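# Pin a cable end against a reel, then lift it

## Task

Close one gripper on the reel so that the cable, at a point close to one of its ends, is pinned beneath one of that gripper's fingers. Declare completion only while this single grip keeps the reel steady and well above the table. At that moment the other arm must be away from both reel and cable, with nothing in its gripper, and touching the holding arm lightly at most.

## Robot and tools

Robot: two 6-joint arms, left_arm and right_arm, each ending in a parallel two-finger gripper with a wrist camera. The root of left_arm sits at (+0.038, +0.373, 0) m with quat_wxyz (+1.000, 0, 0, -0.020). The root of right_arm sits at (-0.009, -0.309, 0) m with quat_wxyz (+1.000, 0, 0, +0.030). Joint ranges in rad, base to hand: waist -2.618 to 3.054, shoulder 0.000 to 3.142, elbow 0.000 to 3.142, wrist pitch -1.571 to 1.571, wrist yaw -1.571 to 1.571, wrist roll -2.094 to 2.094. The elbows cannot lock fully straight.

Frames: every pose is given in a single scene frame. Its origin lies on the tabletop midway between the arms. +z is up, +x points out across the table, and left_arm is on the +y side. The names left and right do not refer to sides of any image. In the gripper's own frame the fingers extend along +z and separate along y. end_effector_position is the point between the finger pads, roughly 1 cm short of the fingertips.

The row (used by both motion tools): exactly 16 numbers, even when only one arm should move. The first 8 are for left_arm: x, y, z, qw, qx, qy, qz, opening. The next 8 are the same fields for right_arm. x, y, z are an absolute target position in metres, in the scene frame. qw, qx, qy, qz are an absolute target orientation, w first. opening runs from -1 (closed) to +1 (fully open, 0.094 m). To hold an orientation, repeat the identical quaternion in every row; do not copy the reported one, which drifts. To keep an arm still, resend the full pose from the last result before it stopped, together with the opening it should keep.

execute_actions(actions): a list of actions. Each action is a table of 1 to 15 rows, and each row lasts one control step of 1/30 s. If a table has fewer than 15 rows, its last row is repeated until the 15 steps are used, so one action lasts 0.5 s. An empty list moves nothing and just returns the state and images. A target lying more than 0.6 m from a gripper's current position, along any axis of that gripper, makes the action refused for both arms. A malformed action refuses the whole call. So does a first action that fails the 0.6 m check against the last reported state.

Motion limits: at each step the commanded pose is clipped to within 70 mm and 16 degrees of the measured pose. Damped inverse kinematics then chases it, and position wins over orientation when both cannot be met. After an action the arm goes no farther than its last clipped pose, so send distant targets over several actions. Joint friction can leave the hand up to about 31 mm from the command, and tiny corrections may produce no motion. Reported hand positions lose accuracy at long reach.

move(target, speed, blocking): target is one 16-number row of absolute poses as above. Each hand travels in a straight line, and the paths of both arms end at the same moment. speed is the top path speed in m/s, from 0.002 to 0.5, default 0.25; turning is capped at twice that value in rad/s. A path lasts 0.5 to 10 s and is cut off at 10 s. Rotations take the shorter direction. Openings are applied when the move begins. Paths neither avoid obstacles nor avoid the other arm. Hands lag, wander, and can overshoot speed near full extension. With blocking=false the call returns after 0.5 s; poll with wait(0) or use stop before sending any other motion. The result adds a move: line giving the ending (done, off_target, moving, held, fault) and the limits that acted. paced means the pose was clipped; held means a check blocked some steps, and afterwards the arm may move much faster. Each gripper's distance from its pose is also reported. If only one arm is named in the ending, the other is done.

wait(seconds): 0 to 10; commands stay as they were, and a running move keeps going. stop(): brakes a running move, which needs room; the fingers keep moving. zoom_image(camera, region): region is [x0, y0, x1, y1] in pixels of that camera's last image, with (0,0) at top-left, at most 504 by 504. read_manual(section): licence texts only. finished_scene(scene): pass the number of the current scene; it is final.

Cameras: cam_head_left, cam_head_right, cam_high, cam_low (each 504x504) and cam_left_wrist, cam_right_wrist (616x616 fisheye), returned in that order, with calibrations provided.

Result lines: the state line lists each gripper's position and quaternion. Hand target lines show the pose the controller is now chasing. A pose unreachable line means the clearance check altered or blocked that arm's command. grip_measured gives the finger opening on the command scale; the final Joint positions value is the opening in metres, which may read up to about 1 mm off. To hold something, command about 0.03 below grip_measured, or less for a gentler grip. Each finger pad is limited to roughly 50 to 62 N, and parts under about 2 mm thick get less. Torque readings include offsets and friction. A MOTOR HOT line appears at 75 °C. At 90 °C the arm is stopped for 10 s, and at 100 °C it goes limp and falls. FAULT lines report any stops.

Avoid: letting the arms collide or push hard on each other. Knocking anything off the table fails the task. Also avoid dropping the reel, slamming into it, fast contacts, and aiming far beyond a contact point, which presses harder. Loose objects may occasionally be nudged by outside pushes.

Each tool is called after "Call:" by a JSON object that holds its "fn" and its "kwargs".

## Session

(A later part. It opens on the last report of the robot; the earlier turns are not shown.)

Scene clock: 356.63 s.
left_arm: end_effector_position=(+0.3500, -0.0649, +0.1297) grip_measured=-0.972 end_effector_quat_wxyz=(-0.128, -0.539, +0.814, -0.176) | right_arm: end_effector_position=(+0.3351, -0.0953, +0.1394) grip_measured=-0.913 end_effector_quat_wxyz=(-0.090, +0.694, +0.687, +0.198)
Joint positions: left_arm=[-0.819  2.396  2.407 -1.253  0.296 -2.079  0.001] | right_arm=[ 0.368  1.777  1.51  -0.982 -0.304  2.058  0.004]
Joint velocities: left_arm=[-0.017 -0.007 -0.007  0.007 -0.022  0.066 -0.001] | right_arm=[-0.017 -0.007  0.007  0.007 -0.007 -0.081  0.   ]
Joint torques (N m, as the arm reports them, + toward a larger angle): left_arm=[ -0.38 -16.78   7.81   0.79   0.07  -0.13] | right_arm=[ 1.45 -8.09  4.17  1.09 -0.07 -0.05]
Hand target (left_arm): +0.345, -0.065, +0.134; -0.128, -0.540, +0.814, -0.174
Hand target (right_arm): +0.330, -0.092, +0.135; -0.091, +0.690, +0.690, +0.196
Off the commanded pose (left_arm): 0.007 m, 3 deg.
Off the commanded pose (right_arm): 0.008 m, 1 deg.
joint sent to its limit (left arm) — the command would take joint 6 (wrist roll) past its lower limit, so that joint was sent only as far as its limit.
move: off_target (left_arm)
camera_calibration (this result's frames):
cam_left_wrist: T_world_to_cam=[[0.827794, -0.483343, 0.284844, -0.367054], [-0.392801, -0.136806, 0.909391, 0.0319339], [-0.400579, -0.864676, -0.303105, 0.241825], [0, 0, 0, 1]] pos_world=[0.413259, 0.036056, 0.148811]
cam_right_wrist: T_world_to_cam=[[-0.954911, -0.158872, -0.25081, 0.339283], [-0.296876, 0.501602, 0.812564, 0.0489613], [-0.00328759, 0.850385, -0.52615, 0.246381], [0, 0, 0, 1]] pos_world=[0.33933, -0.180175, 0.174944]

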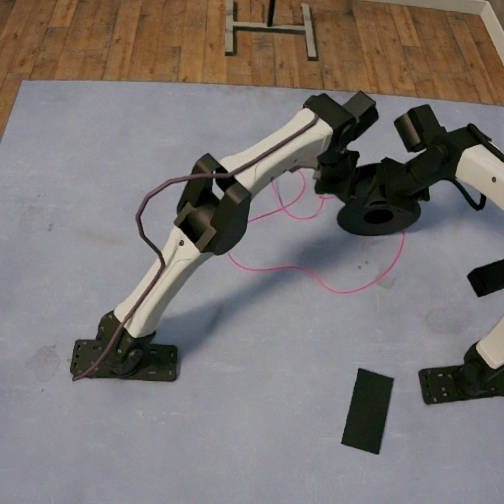

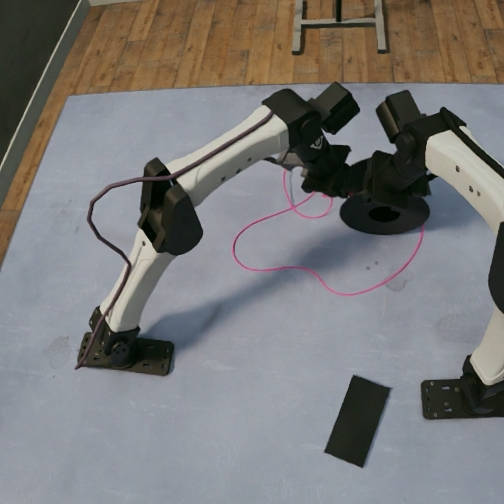

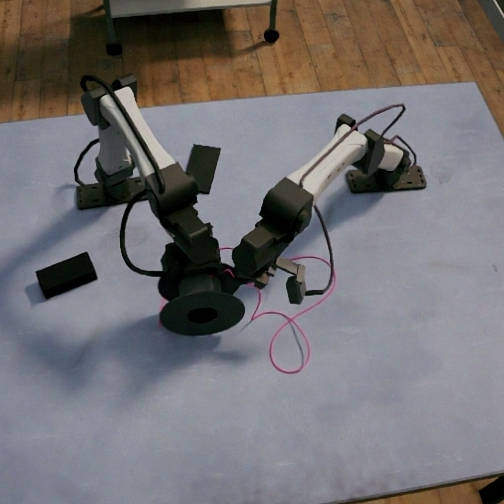

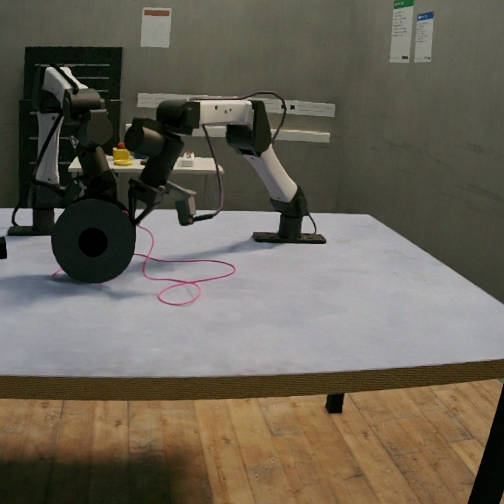

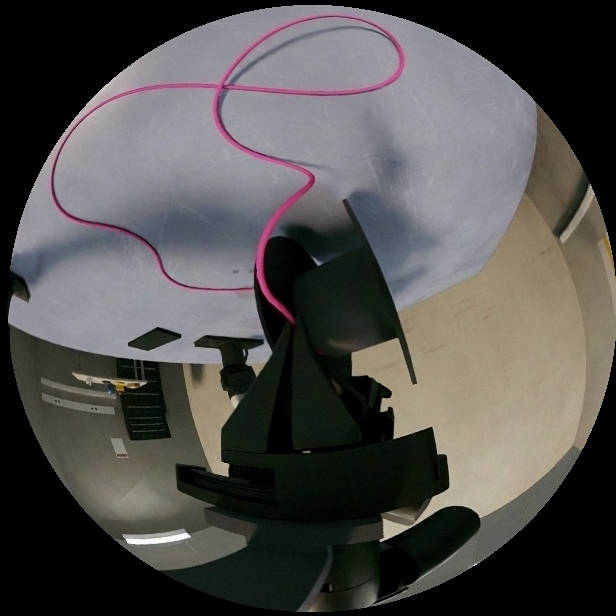

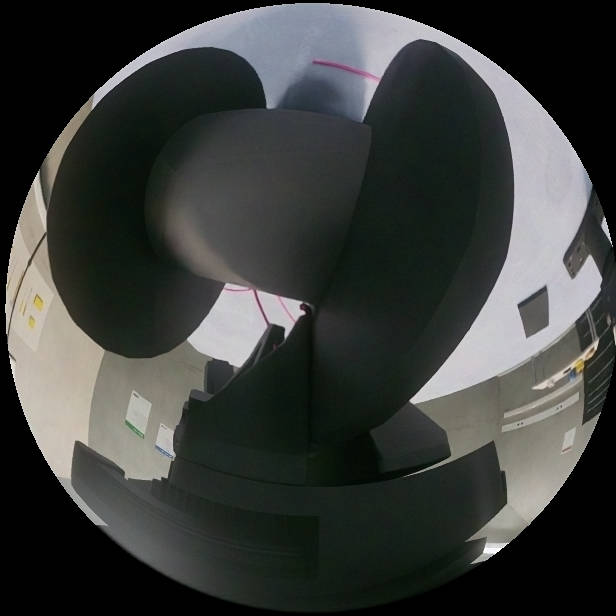

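Trapped (−0.913).

Call:
{"fn": "move", "kwargs": {"target": [0.35,-0.062,0.134,0.124,0.56,-0.80,0.177,-0.7,0.33,-0.092,0.135,-0.091,0.691,0.691,0.196,-1]}}

Call:
{"fn": "move", "kwargs": {"target": [0.33,0.0,0.22,0.124,0.56,-0.80,0.177,-0.7,0.33,-0.092,0.135,-0.091,0.691,0.691,0.196,-1], "speed": 0.1}}

Call:
{"fn": "move", "kwargs": {"target": [0.3,0.25,0.22,0.124,0.56,-0.80,0.177,0.5,0.33,-0.14,0.36,-0.2,0.66,0.66,0.3,-1], "speed": 0.12}}

Scene clock: 365.90 s.
left_arm: end_effector_position=(+0.3500, -0.0643, +0.1294) grip_measured=-0.701 end_effector_quat_wxyz=(-0.127, -0.540, +0.814, -0.175) | right_arm: end_effector_position=(+0.3352, -0.0953, +0.1394) grip_measured=-0.915 end_effector_quat_wxyz=(-0.090, +0.694, +0.686, +0.198)
Joint positions: left_arm=[-0.819  2.396  2.407 -1.255  0.294 -2.079  0.014] | right_arm=[ 0.368  1.777  1.51  -0.982 -0.304  2.059  0.004]
Joint velocities: left_arm=[-0.002 -0.012  0.002 -0.022  0.007 -0.022 -0.   ] | right_arm=[-0.007  0.007  0.002 -0.022 -0.081  0.022  0.   ]
Joint torques (N m, as the arm reports them, + toward a larger angle): left_arm=[  0.5  -16.49   8.26   0.77   0.06  -0.14] | right_arm=[ 1.23 -8.12  4.14  1.09 -0.09 -0.05]
Hand target (left_arm): +0.350, -0.062, +0.134; -0.127, -0.544, +0.811, -0.175
Hand target (right_arm): +0.330, -0.092, +0.135; -0.091, +0.690, +0.690, +0.196
Off the commanded pose (left_arm): 0.005 m, 3 deg.
Off the commanded pose (right_arm): 0.008 m, 1 deg.
joint sent to its limit (left arm) — the command would take joint 6 (wrist roll) past its lower limit, so that joint was sent only as far as its limit.
move: off_target (left_arm)
camera_calibration (this result's frames):
cam_left_wrist: T_world_to_cam=[[0.82834, -0.483378, 0.283193, -0.366614], [-0.392406, -0.139837, 0.9091, 0.0319266], [-0.399838, -0.864171, -0.305513, 0.242293], [0, 0, 0, 1]] pos_world=[0.413087, 0.0366334, 0.148822]
cam_right_wrist: T_world_to_cam=[[-0.954916, -0.158489, -0.25103, 0.33944], [-0.296861, 0.501529, 0.812614, 0.0489246], [-0.00289109, 0.8505, -0.525967, 0.246218], [0, 0, 0, 1]] pos_world=[0.339372, -0.180148, 0.174956]

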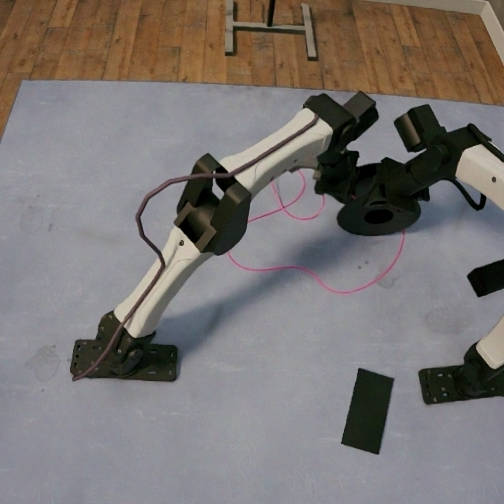

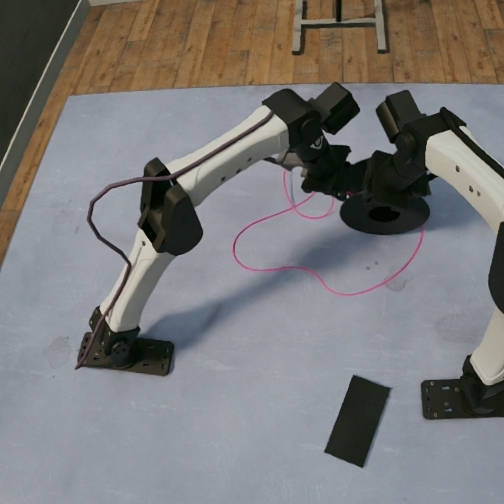

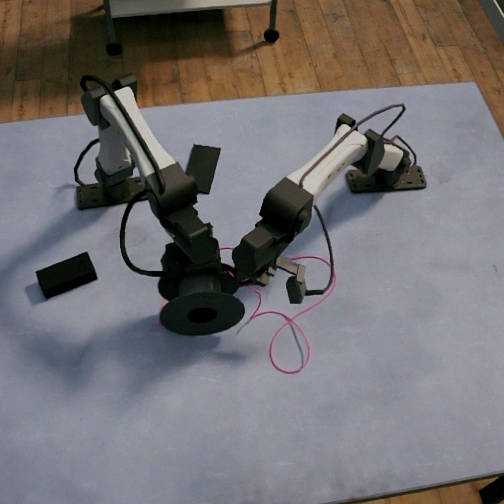

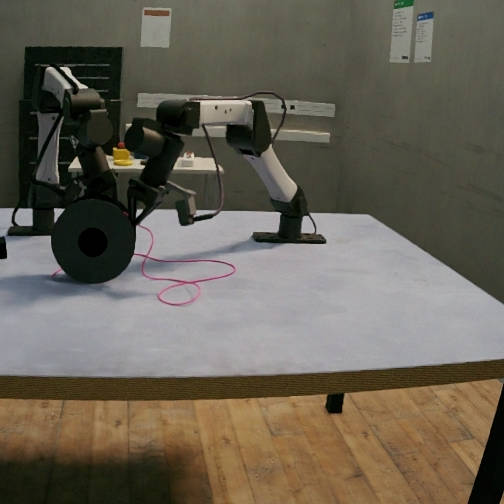

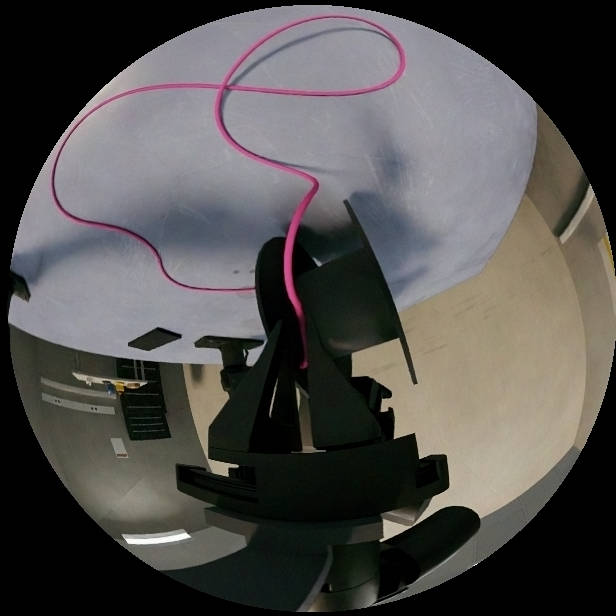

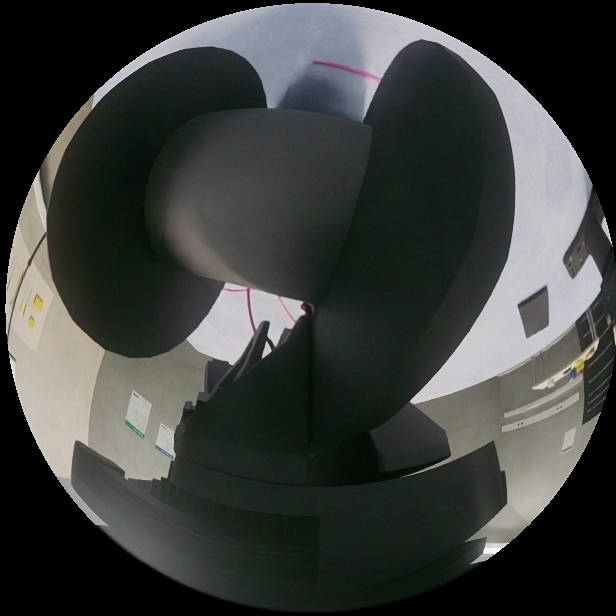

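Scene clock: 367.50 s.
left_arm: end_effector_position=(+0.3300, -0.0032, +0.2131) grip_measured=-0.701 end_effector_quat_wxyz=(-0.123, -0.561, +0.800, -0.173) | right_arm: end_effector_position=(+0.3352, -0.0953, +0.1394) grip_measured=-0.915 end_effector_quat_wxyz=(-0.090, +0.694, +0.686, +0.198)
Joint positions: left_arm=[-0.767  2.19   2.407 -1.473  0.294 -2.078  0.014] | right_arm=[ 0.368  1.777  1.51  -0.982 -0.304  2.059  0.004]
Joint velocities: left_arm=[-0.002 -0.027 -0.002 -0.081  0.022  0.037  0.   ] | right_arm=[ 0.017 -0.002  0.007 -0.066  0.007 -0.11   0.   ]
Joint torques (N m, as the arm reports them, + toward a larger angle): left_arm=[  0.67 -14.02   8.64   0.72   0.08   0.05] | right_arm=[ 1.25 -8.13  4.12  1.08 -0.09 -0.05]
Hand target (left_arm): +0.331, +0.000, +0.220; -0.123, -0.560, +0.800, -0.178
Hand target (right_arm): +0.330, -0.092, +0.135; -0.091, +0.690, +0.690, +0.196
Off the commanded pose (left_arm): 0.008 m, 1 deg.
Off the commanded pose (right_arm): 0.008 m, 1 deg.
move: done
camera_calibration (this result's frames):
cam_left_wrist: T_world_to_cam=[[0.853802, -0.442853, 0.273684, -0.350505], [-0.378408, -0.166882, 0.910471, -0.0484456], [-0.357532, -0.880927, -0.310063, 0.299625], [0, 0, 0, 1]] pos_world=[0.388055, 0.100641, 0.232939]
cam_right_wrist: T_world_to_cam=[[-0.954916, -0.158489, -0.25103, 0.33944], [-0.296861, 0.501529, 0.812614, 0.0489246], [-0.00289109, 0.8505, -0.525967, 0.246218], [0, 0, 0, 1]] pos_world=[0.339372, -0.180148, 0.174956]

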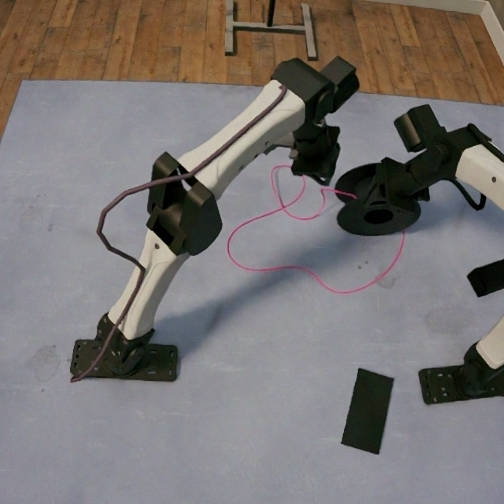

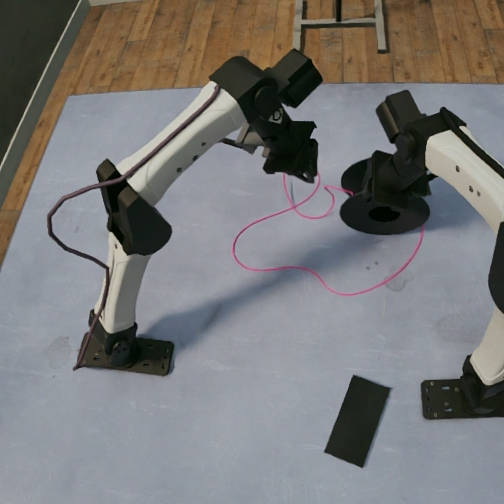

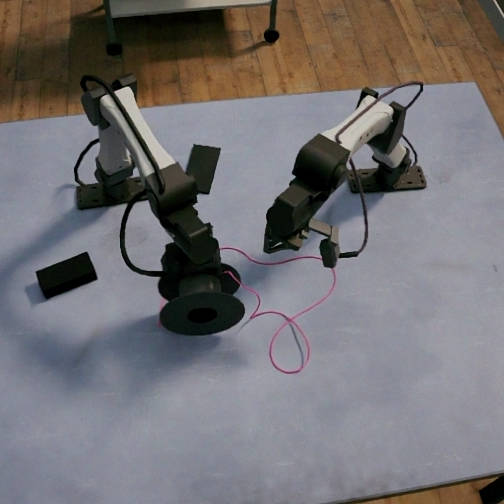

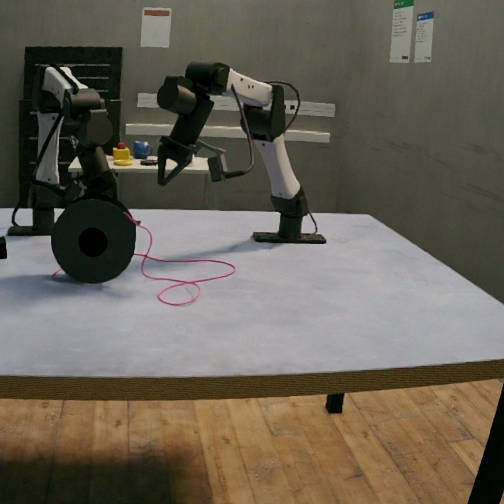

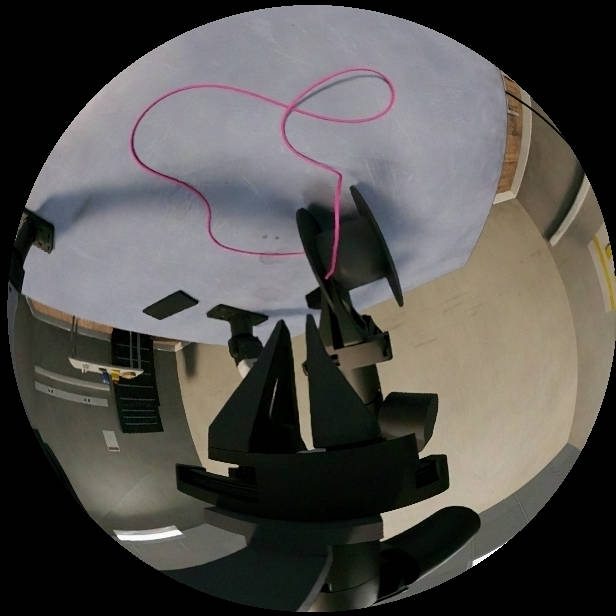

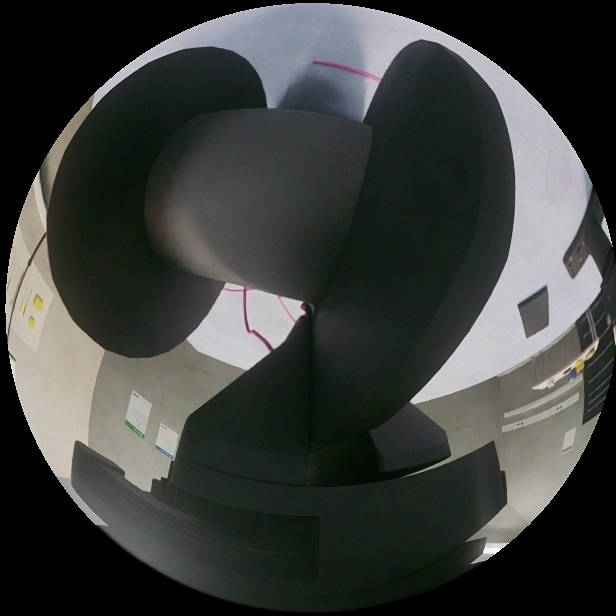

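Scene clock: 370.17 s.
left_arm: end_effector_position=(+0.3129, +0.2514, +0.2229) grip_measured=+0.498 end_effector_quat_wxyz=(-0.106, -0.562, +0.801, -0.181) | right_arm: end_effector_position=(+0.3327, -0.1400, +0.3405) grip_measured=-0.915 end_effector_quat_wxyz=(-0.177, +0.673, +0.634, +0.338)
Joint positions: left_arm=[-0.15   1.587  1.651 -1.516  0.406 -1.437  0.07 ] | right_arm=[ 0.118  1.791  2.227 -1.555 -0.662  1.967  0.004]
Joint velocities: left_arm=[ 0.002  0.027 -0.002  0.007 -0.066  0.066 -0.001] | right_arm=[ 0.017  0.002 -0.007 -0.022  0.037 -0.081 -0.001]
Joint torques (N m, as the arm reports them, + toward a larger angle): left_arm=[ 0.59 -8.2   5.51  0.45  0.29  0.06] | right_arm=[-0.94 -8.26  7.04  1.14 -0.51 -0.06]
Hand target (left_arm): +0.305, +0.253, +0.221; -0.116, -0.561, +0.800, -0.178
Hand target (right_arm): +0.329, -0.142, +0.359; -0.173, +0.663, +0.632, +0.362
Off the commanded pose (left_arm): 0.013 m, 2 deg.
Off the commanded pose (right_arm): 0.020 m, 6 deg.
joint sent to its limit (right arm) — the command would take joint 4 (wrist pitch) past its lower limit, so that joint was sent only as far as its limit.
move: off_target (left_arm, right_arm)
camera_calibration (this result's frames):
cam_left_wrist: T_world_to_cam=[[0.846271, -0.438347, 0.302781, -0.231079], [-0.411235, -0.176177, 0.894342, -0.00515559], [-0.338689, -0.88137, -0.329358, 0.519435], [0, 0, 0, 1]] pos_world=[0.369362, 0.355613, 0.245657]
cam_right_wrist: T_world_to_cam=[[-0.93575, -0.0210079, -0.352037, 0.427717], [-0.34787, 0.218998, 0.911606, -0.149094], [0.0579445, 0.975499, -0.212236, 0.280383], [0, 0, 0, 1]] pos_world=[0.332124, -0.231876, 0.345994]

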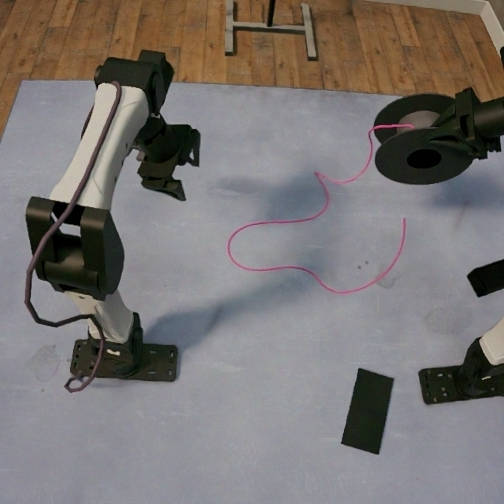

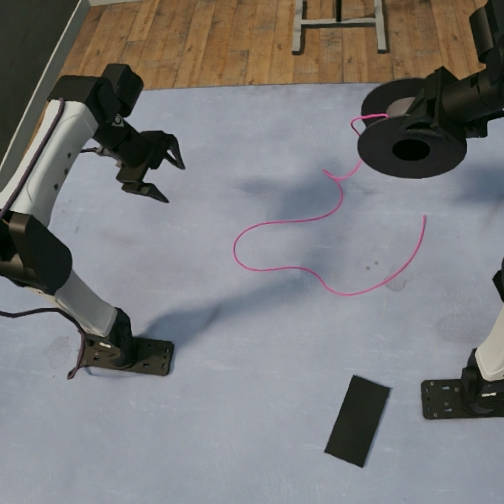

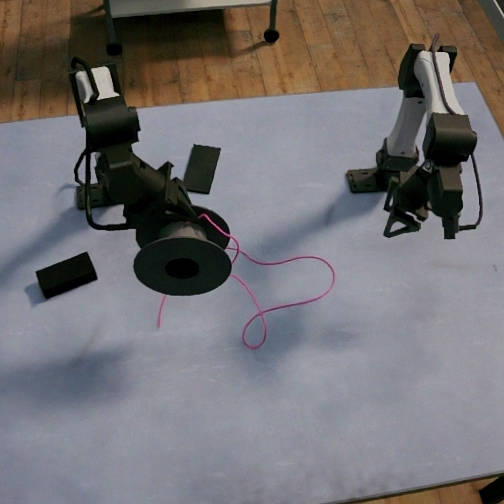

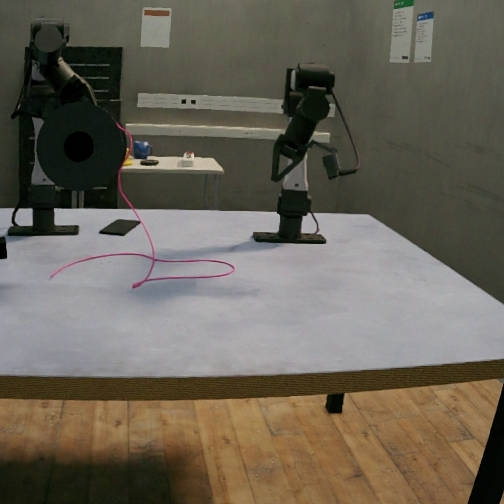

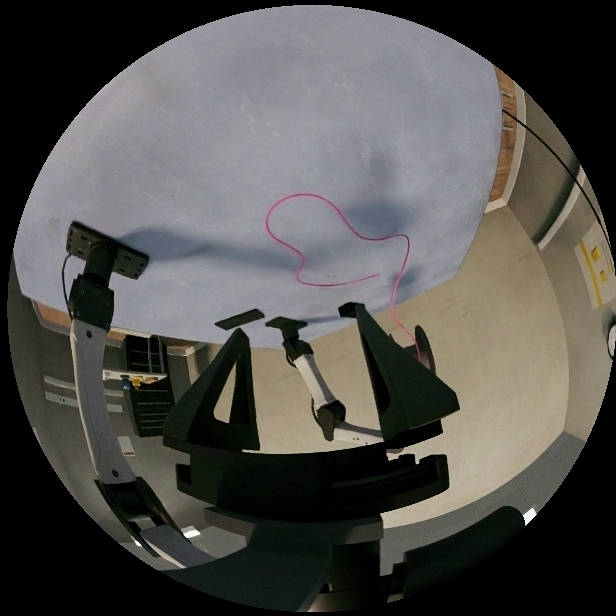

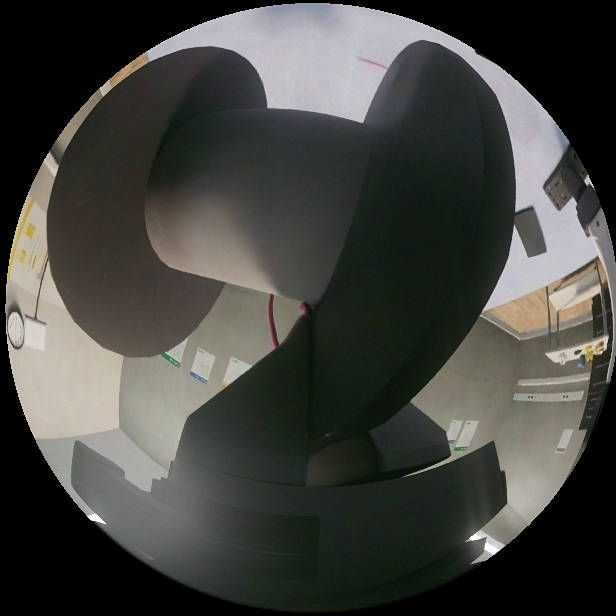

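A bit higher for margin.

Call:
{"fn": "move", "kwargs": {"target": [0.3,0.25,0.22,0.124,0.56,-0.80,0.177,0.5,0.35,-0.14,0.45,-0.2,0.63,0.6,0.45,-1], "speed": 0.12}}

Scene clock: 375.90 s.
left_arm: end_effector_position=(+0.3084, +0.2506, +0.2215) grip_measured=+0.498 end_effector_quat_wxyz=(-0.114, -0.561, +0.800, -0.180) | right_arm: end_effector_position=(+0.3530, -0.1384, +0.4376) grip_measured=-0.915 end_effector_quat_wxyz=(-0.188, +0.623, +0.591, +0.477)
Joint positions: left_arm=[-0.15   1.58   1.637 -1.521  0.416 -1.434  0.07 ] | right_arm=[ 0.051  1.919  2.669 -1.555 -0.852  2.095  0.004]
Joint velocities: left_arm=[ 0.002  0.002 -0.012 -0.007 -0.037 -0.066 -0.   ] | right_arm=[-0.012 -0.012  0.007 -0.037 -0.051  0.022  0.   ]
Joint torques (N m, as the arm reports them, + toward a larger angle): left_arm=[ 0.07 -8.31  5.53  0.43  0.29 -0.01] | right_arm=[-0.96 -6.86  6.14  1.55 -0.64 -0.09]
Hand target (left_arm): +0.300, +0.250, +0.220; -0.124, -0.560, +0.800, -0.177
Hand target (right_arm): +0.348, -0.140, +0.449; -0.189, +0.611, +0.591, +0.492
Off the commanded pose (left_arm): 0.009 m, 1 deg.
Off the commanded pose (right_arm): 0.013 m, 4 deg.
joint sent to its limit (right arm) — the command would take joint 4 (wrist pitch) past its lower limit and joint 6 (wrist roll) past its upper limit, so those joints were sent only as far as their limits.
move: off_target (right_arm)
camera_calibration (this result's frames):
cam_left_wrist: T_world_to_cam=[[0.848547, -0.439366, 0.294831, -0.225853], [-0.399822, -0.167462, 0.901165, -0.0131134], [-0.346568, -0.882561, -0.317768, 0.516841], [0, 0, 0, 1]] pos_world=[0.365525, 0.354716, 0.242641]
cam_right_wrist: T_world_to_cam=[[-0.850073, 0.115007, -0.513954, 0.540348], [-0.515154, 0.0213339, 0.856832, -0.175245], [0.109507, 0.993136, 0.0411111, 0.171686], [0, 0, 0, 1]] pos_world=[0.350256, -0.228913, 0.420812]

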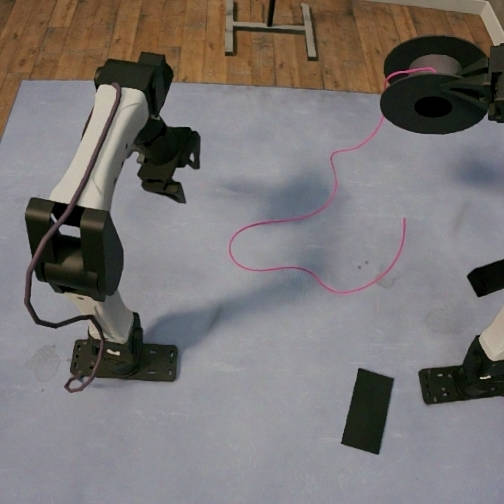

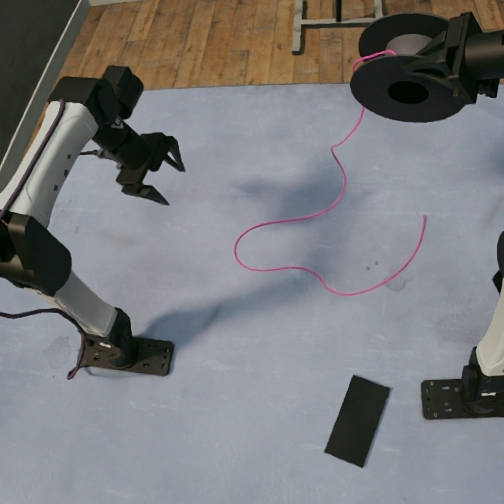

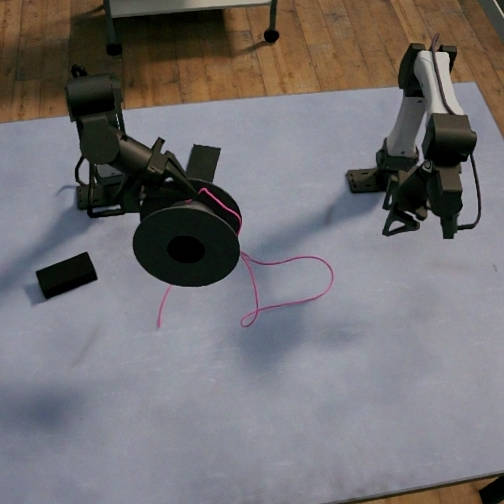

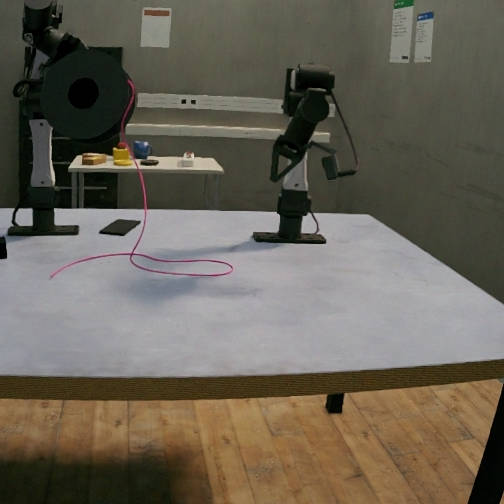

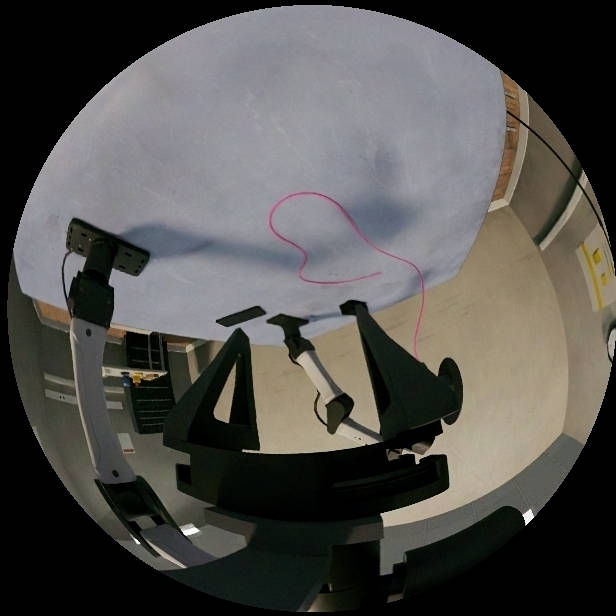

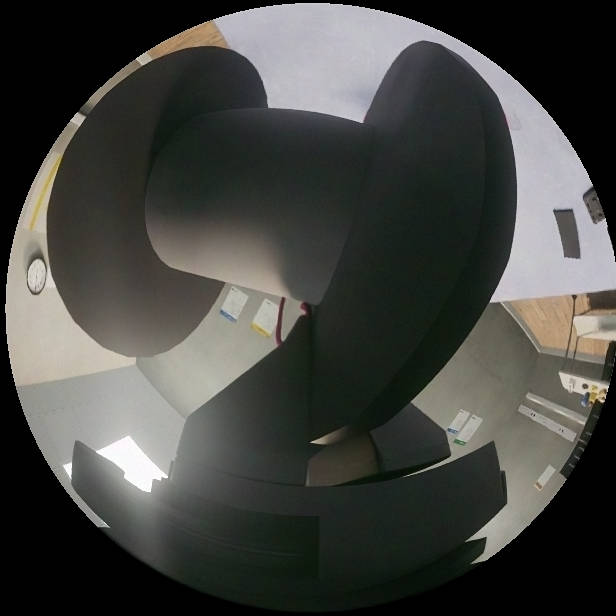

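Call:
{"fn": "finished_scene", "kwargs": {"scene": 1}}

The scene is finished: the task was done.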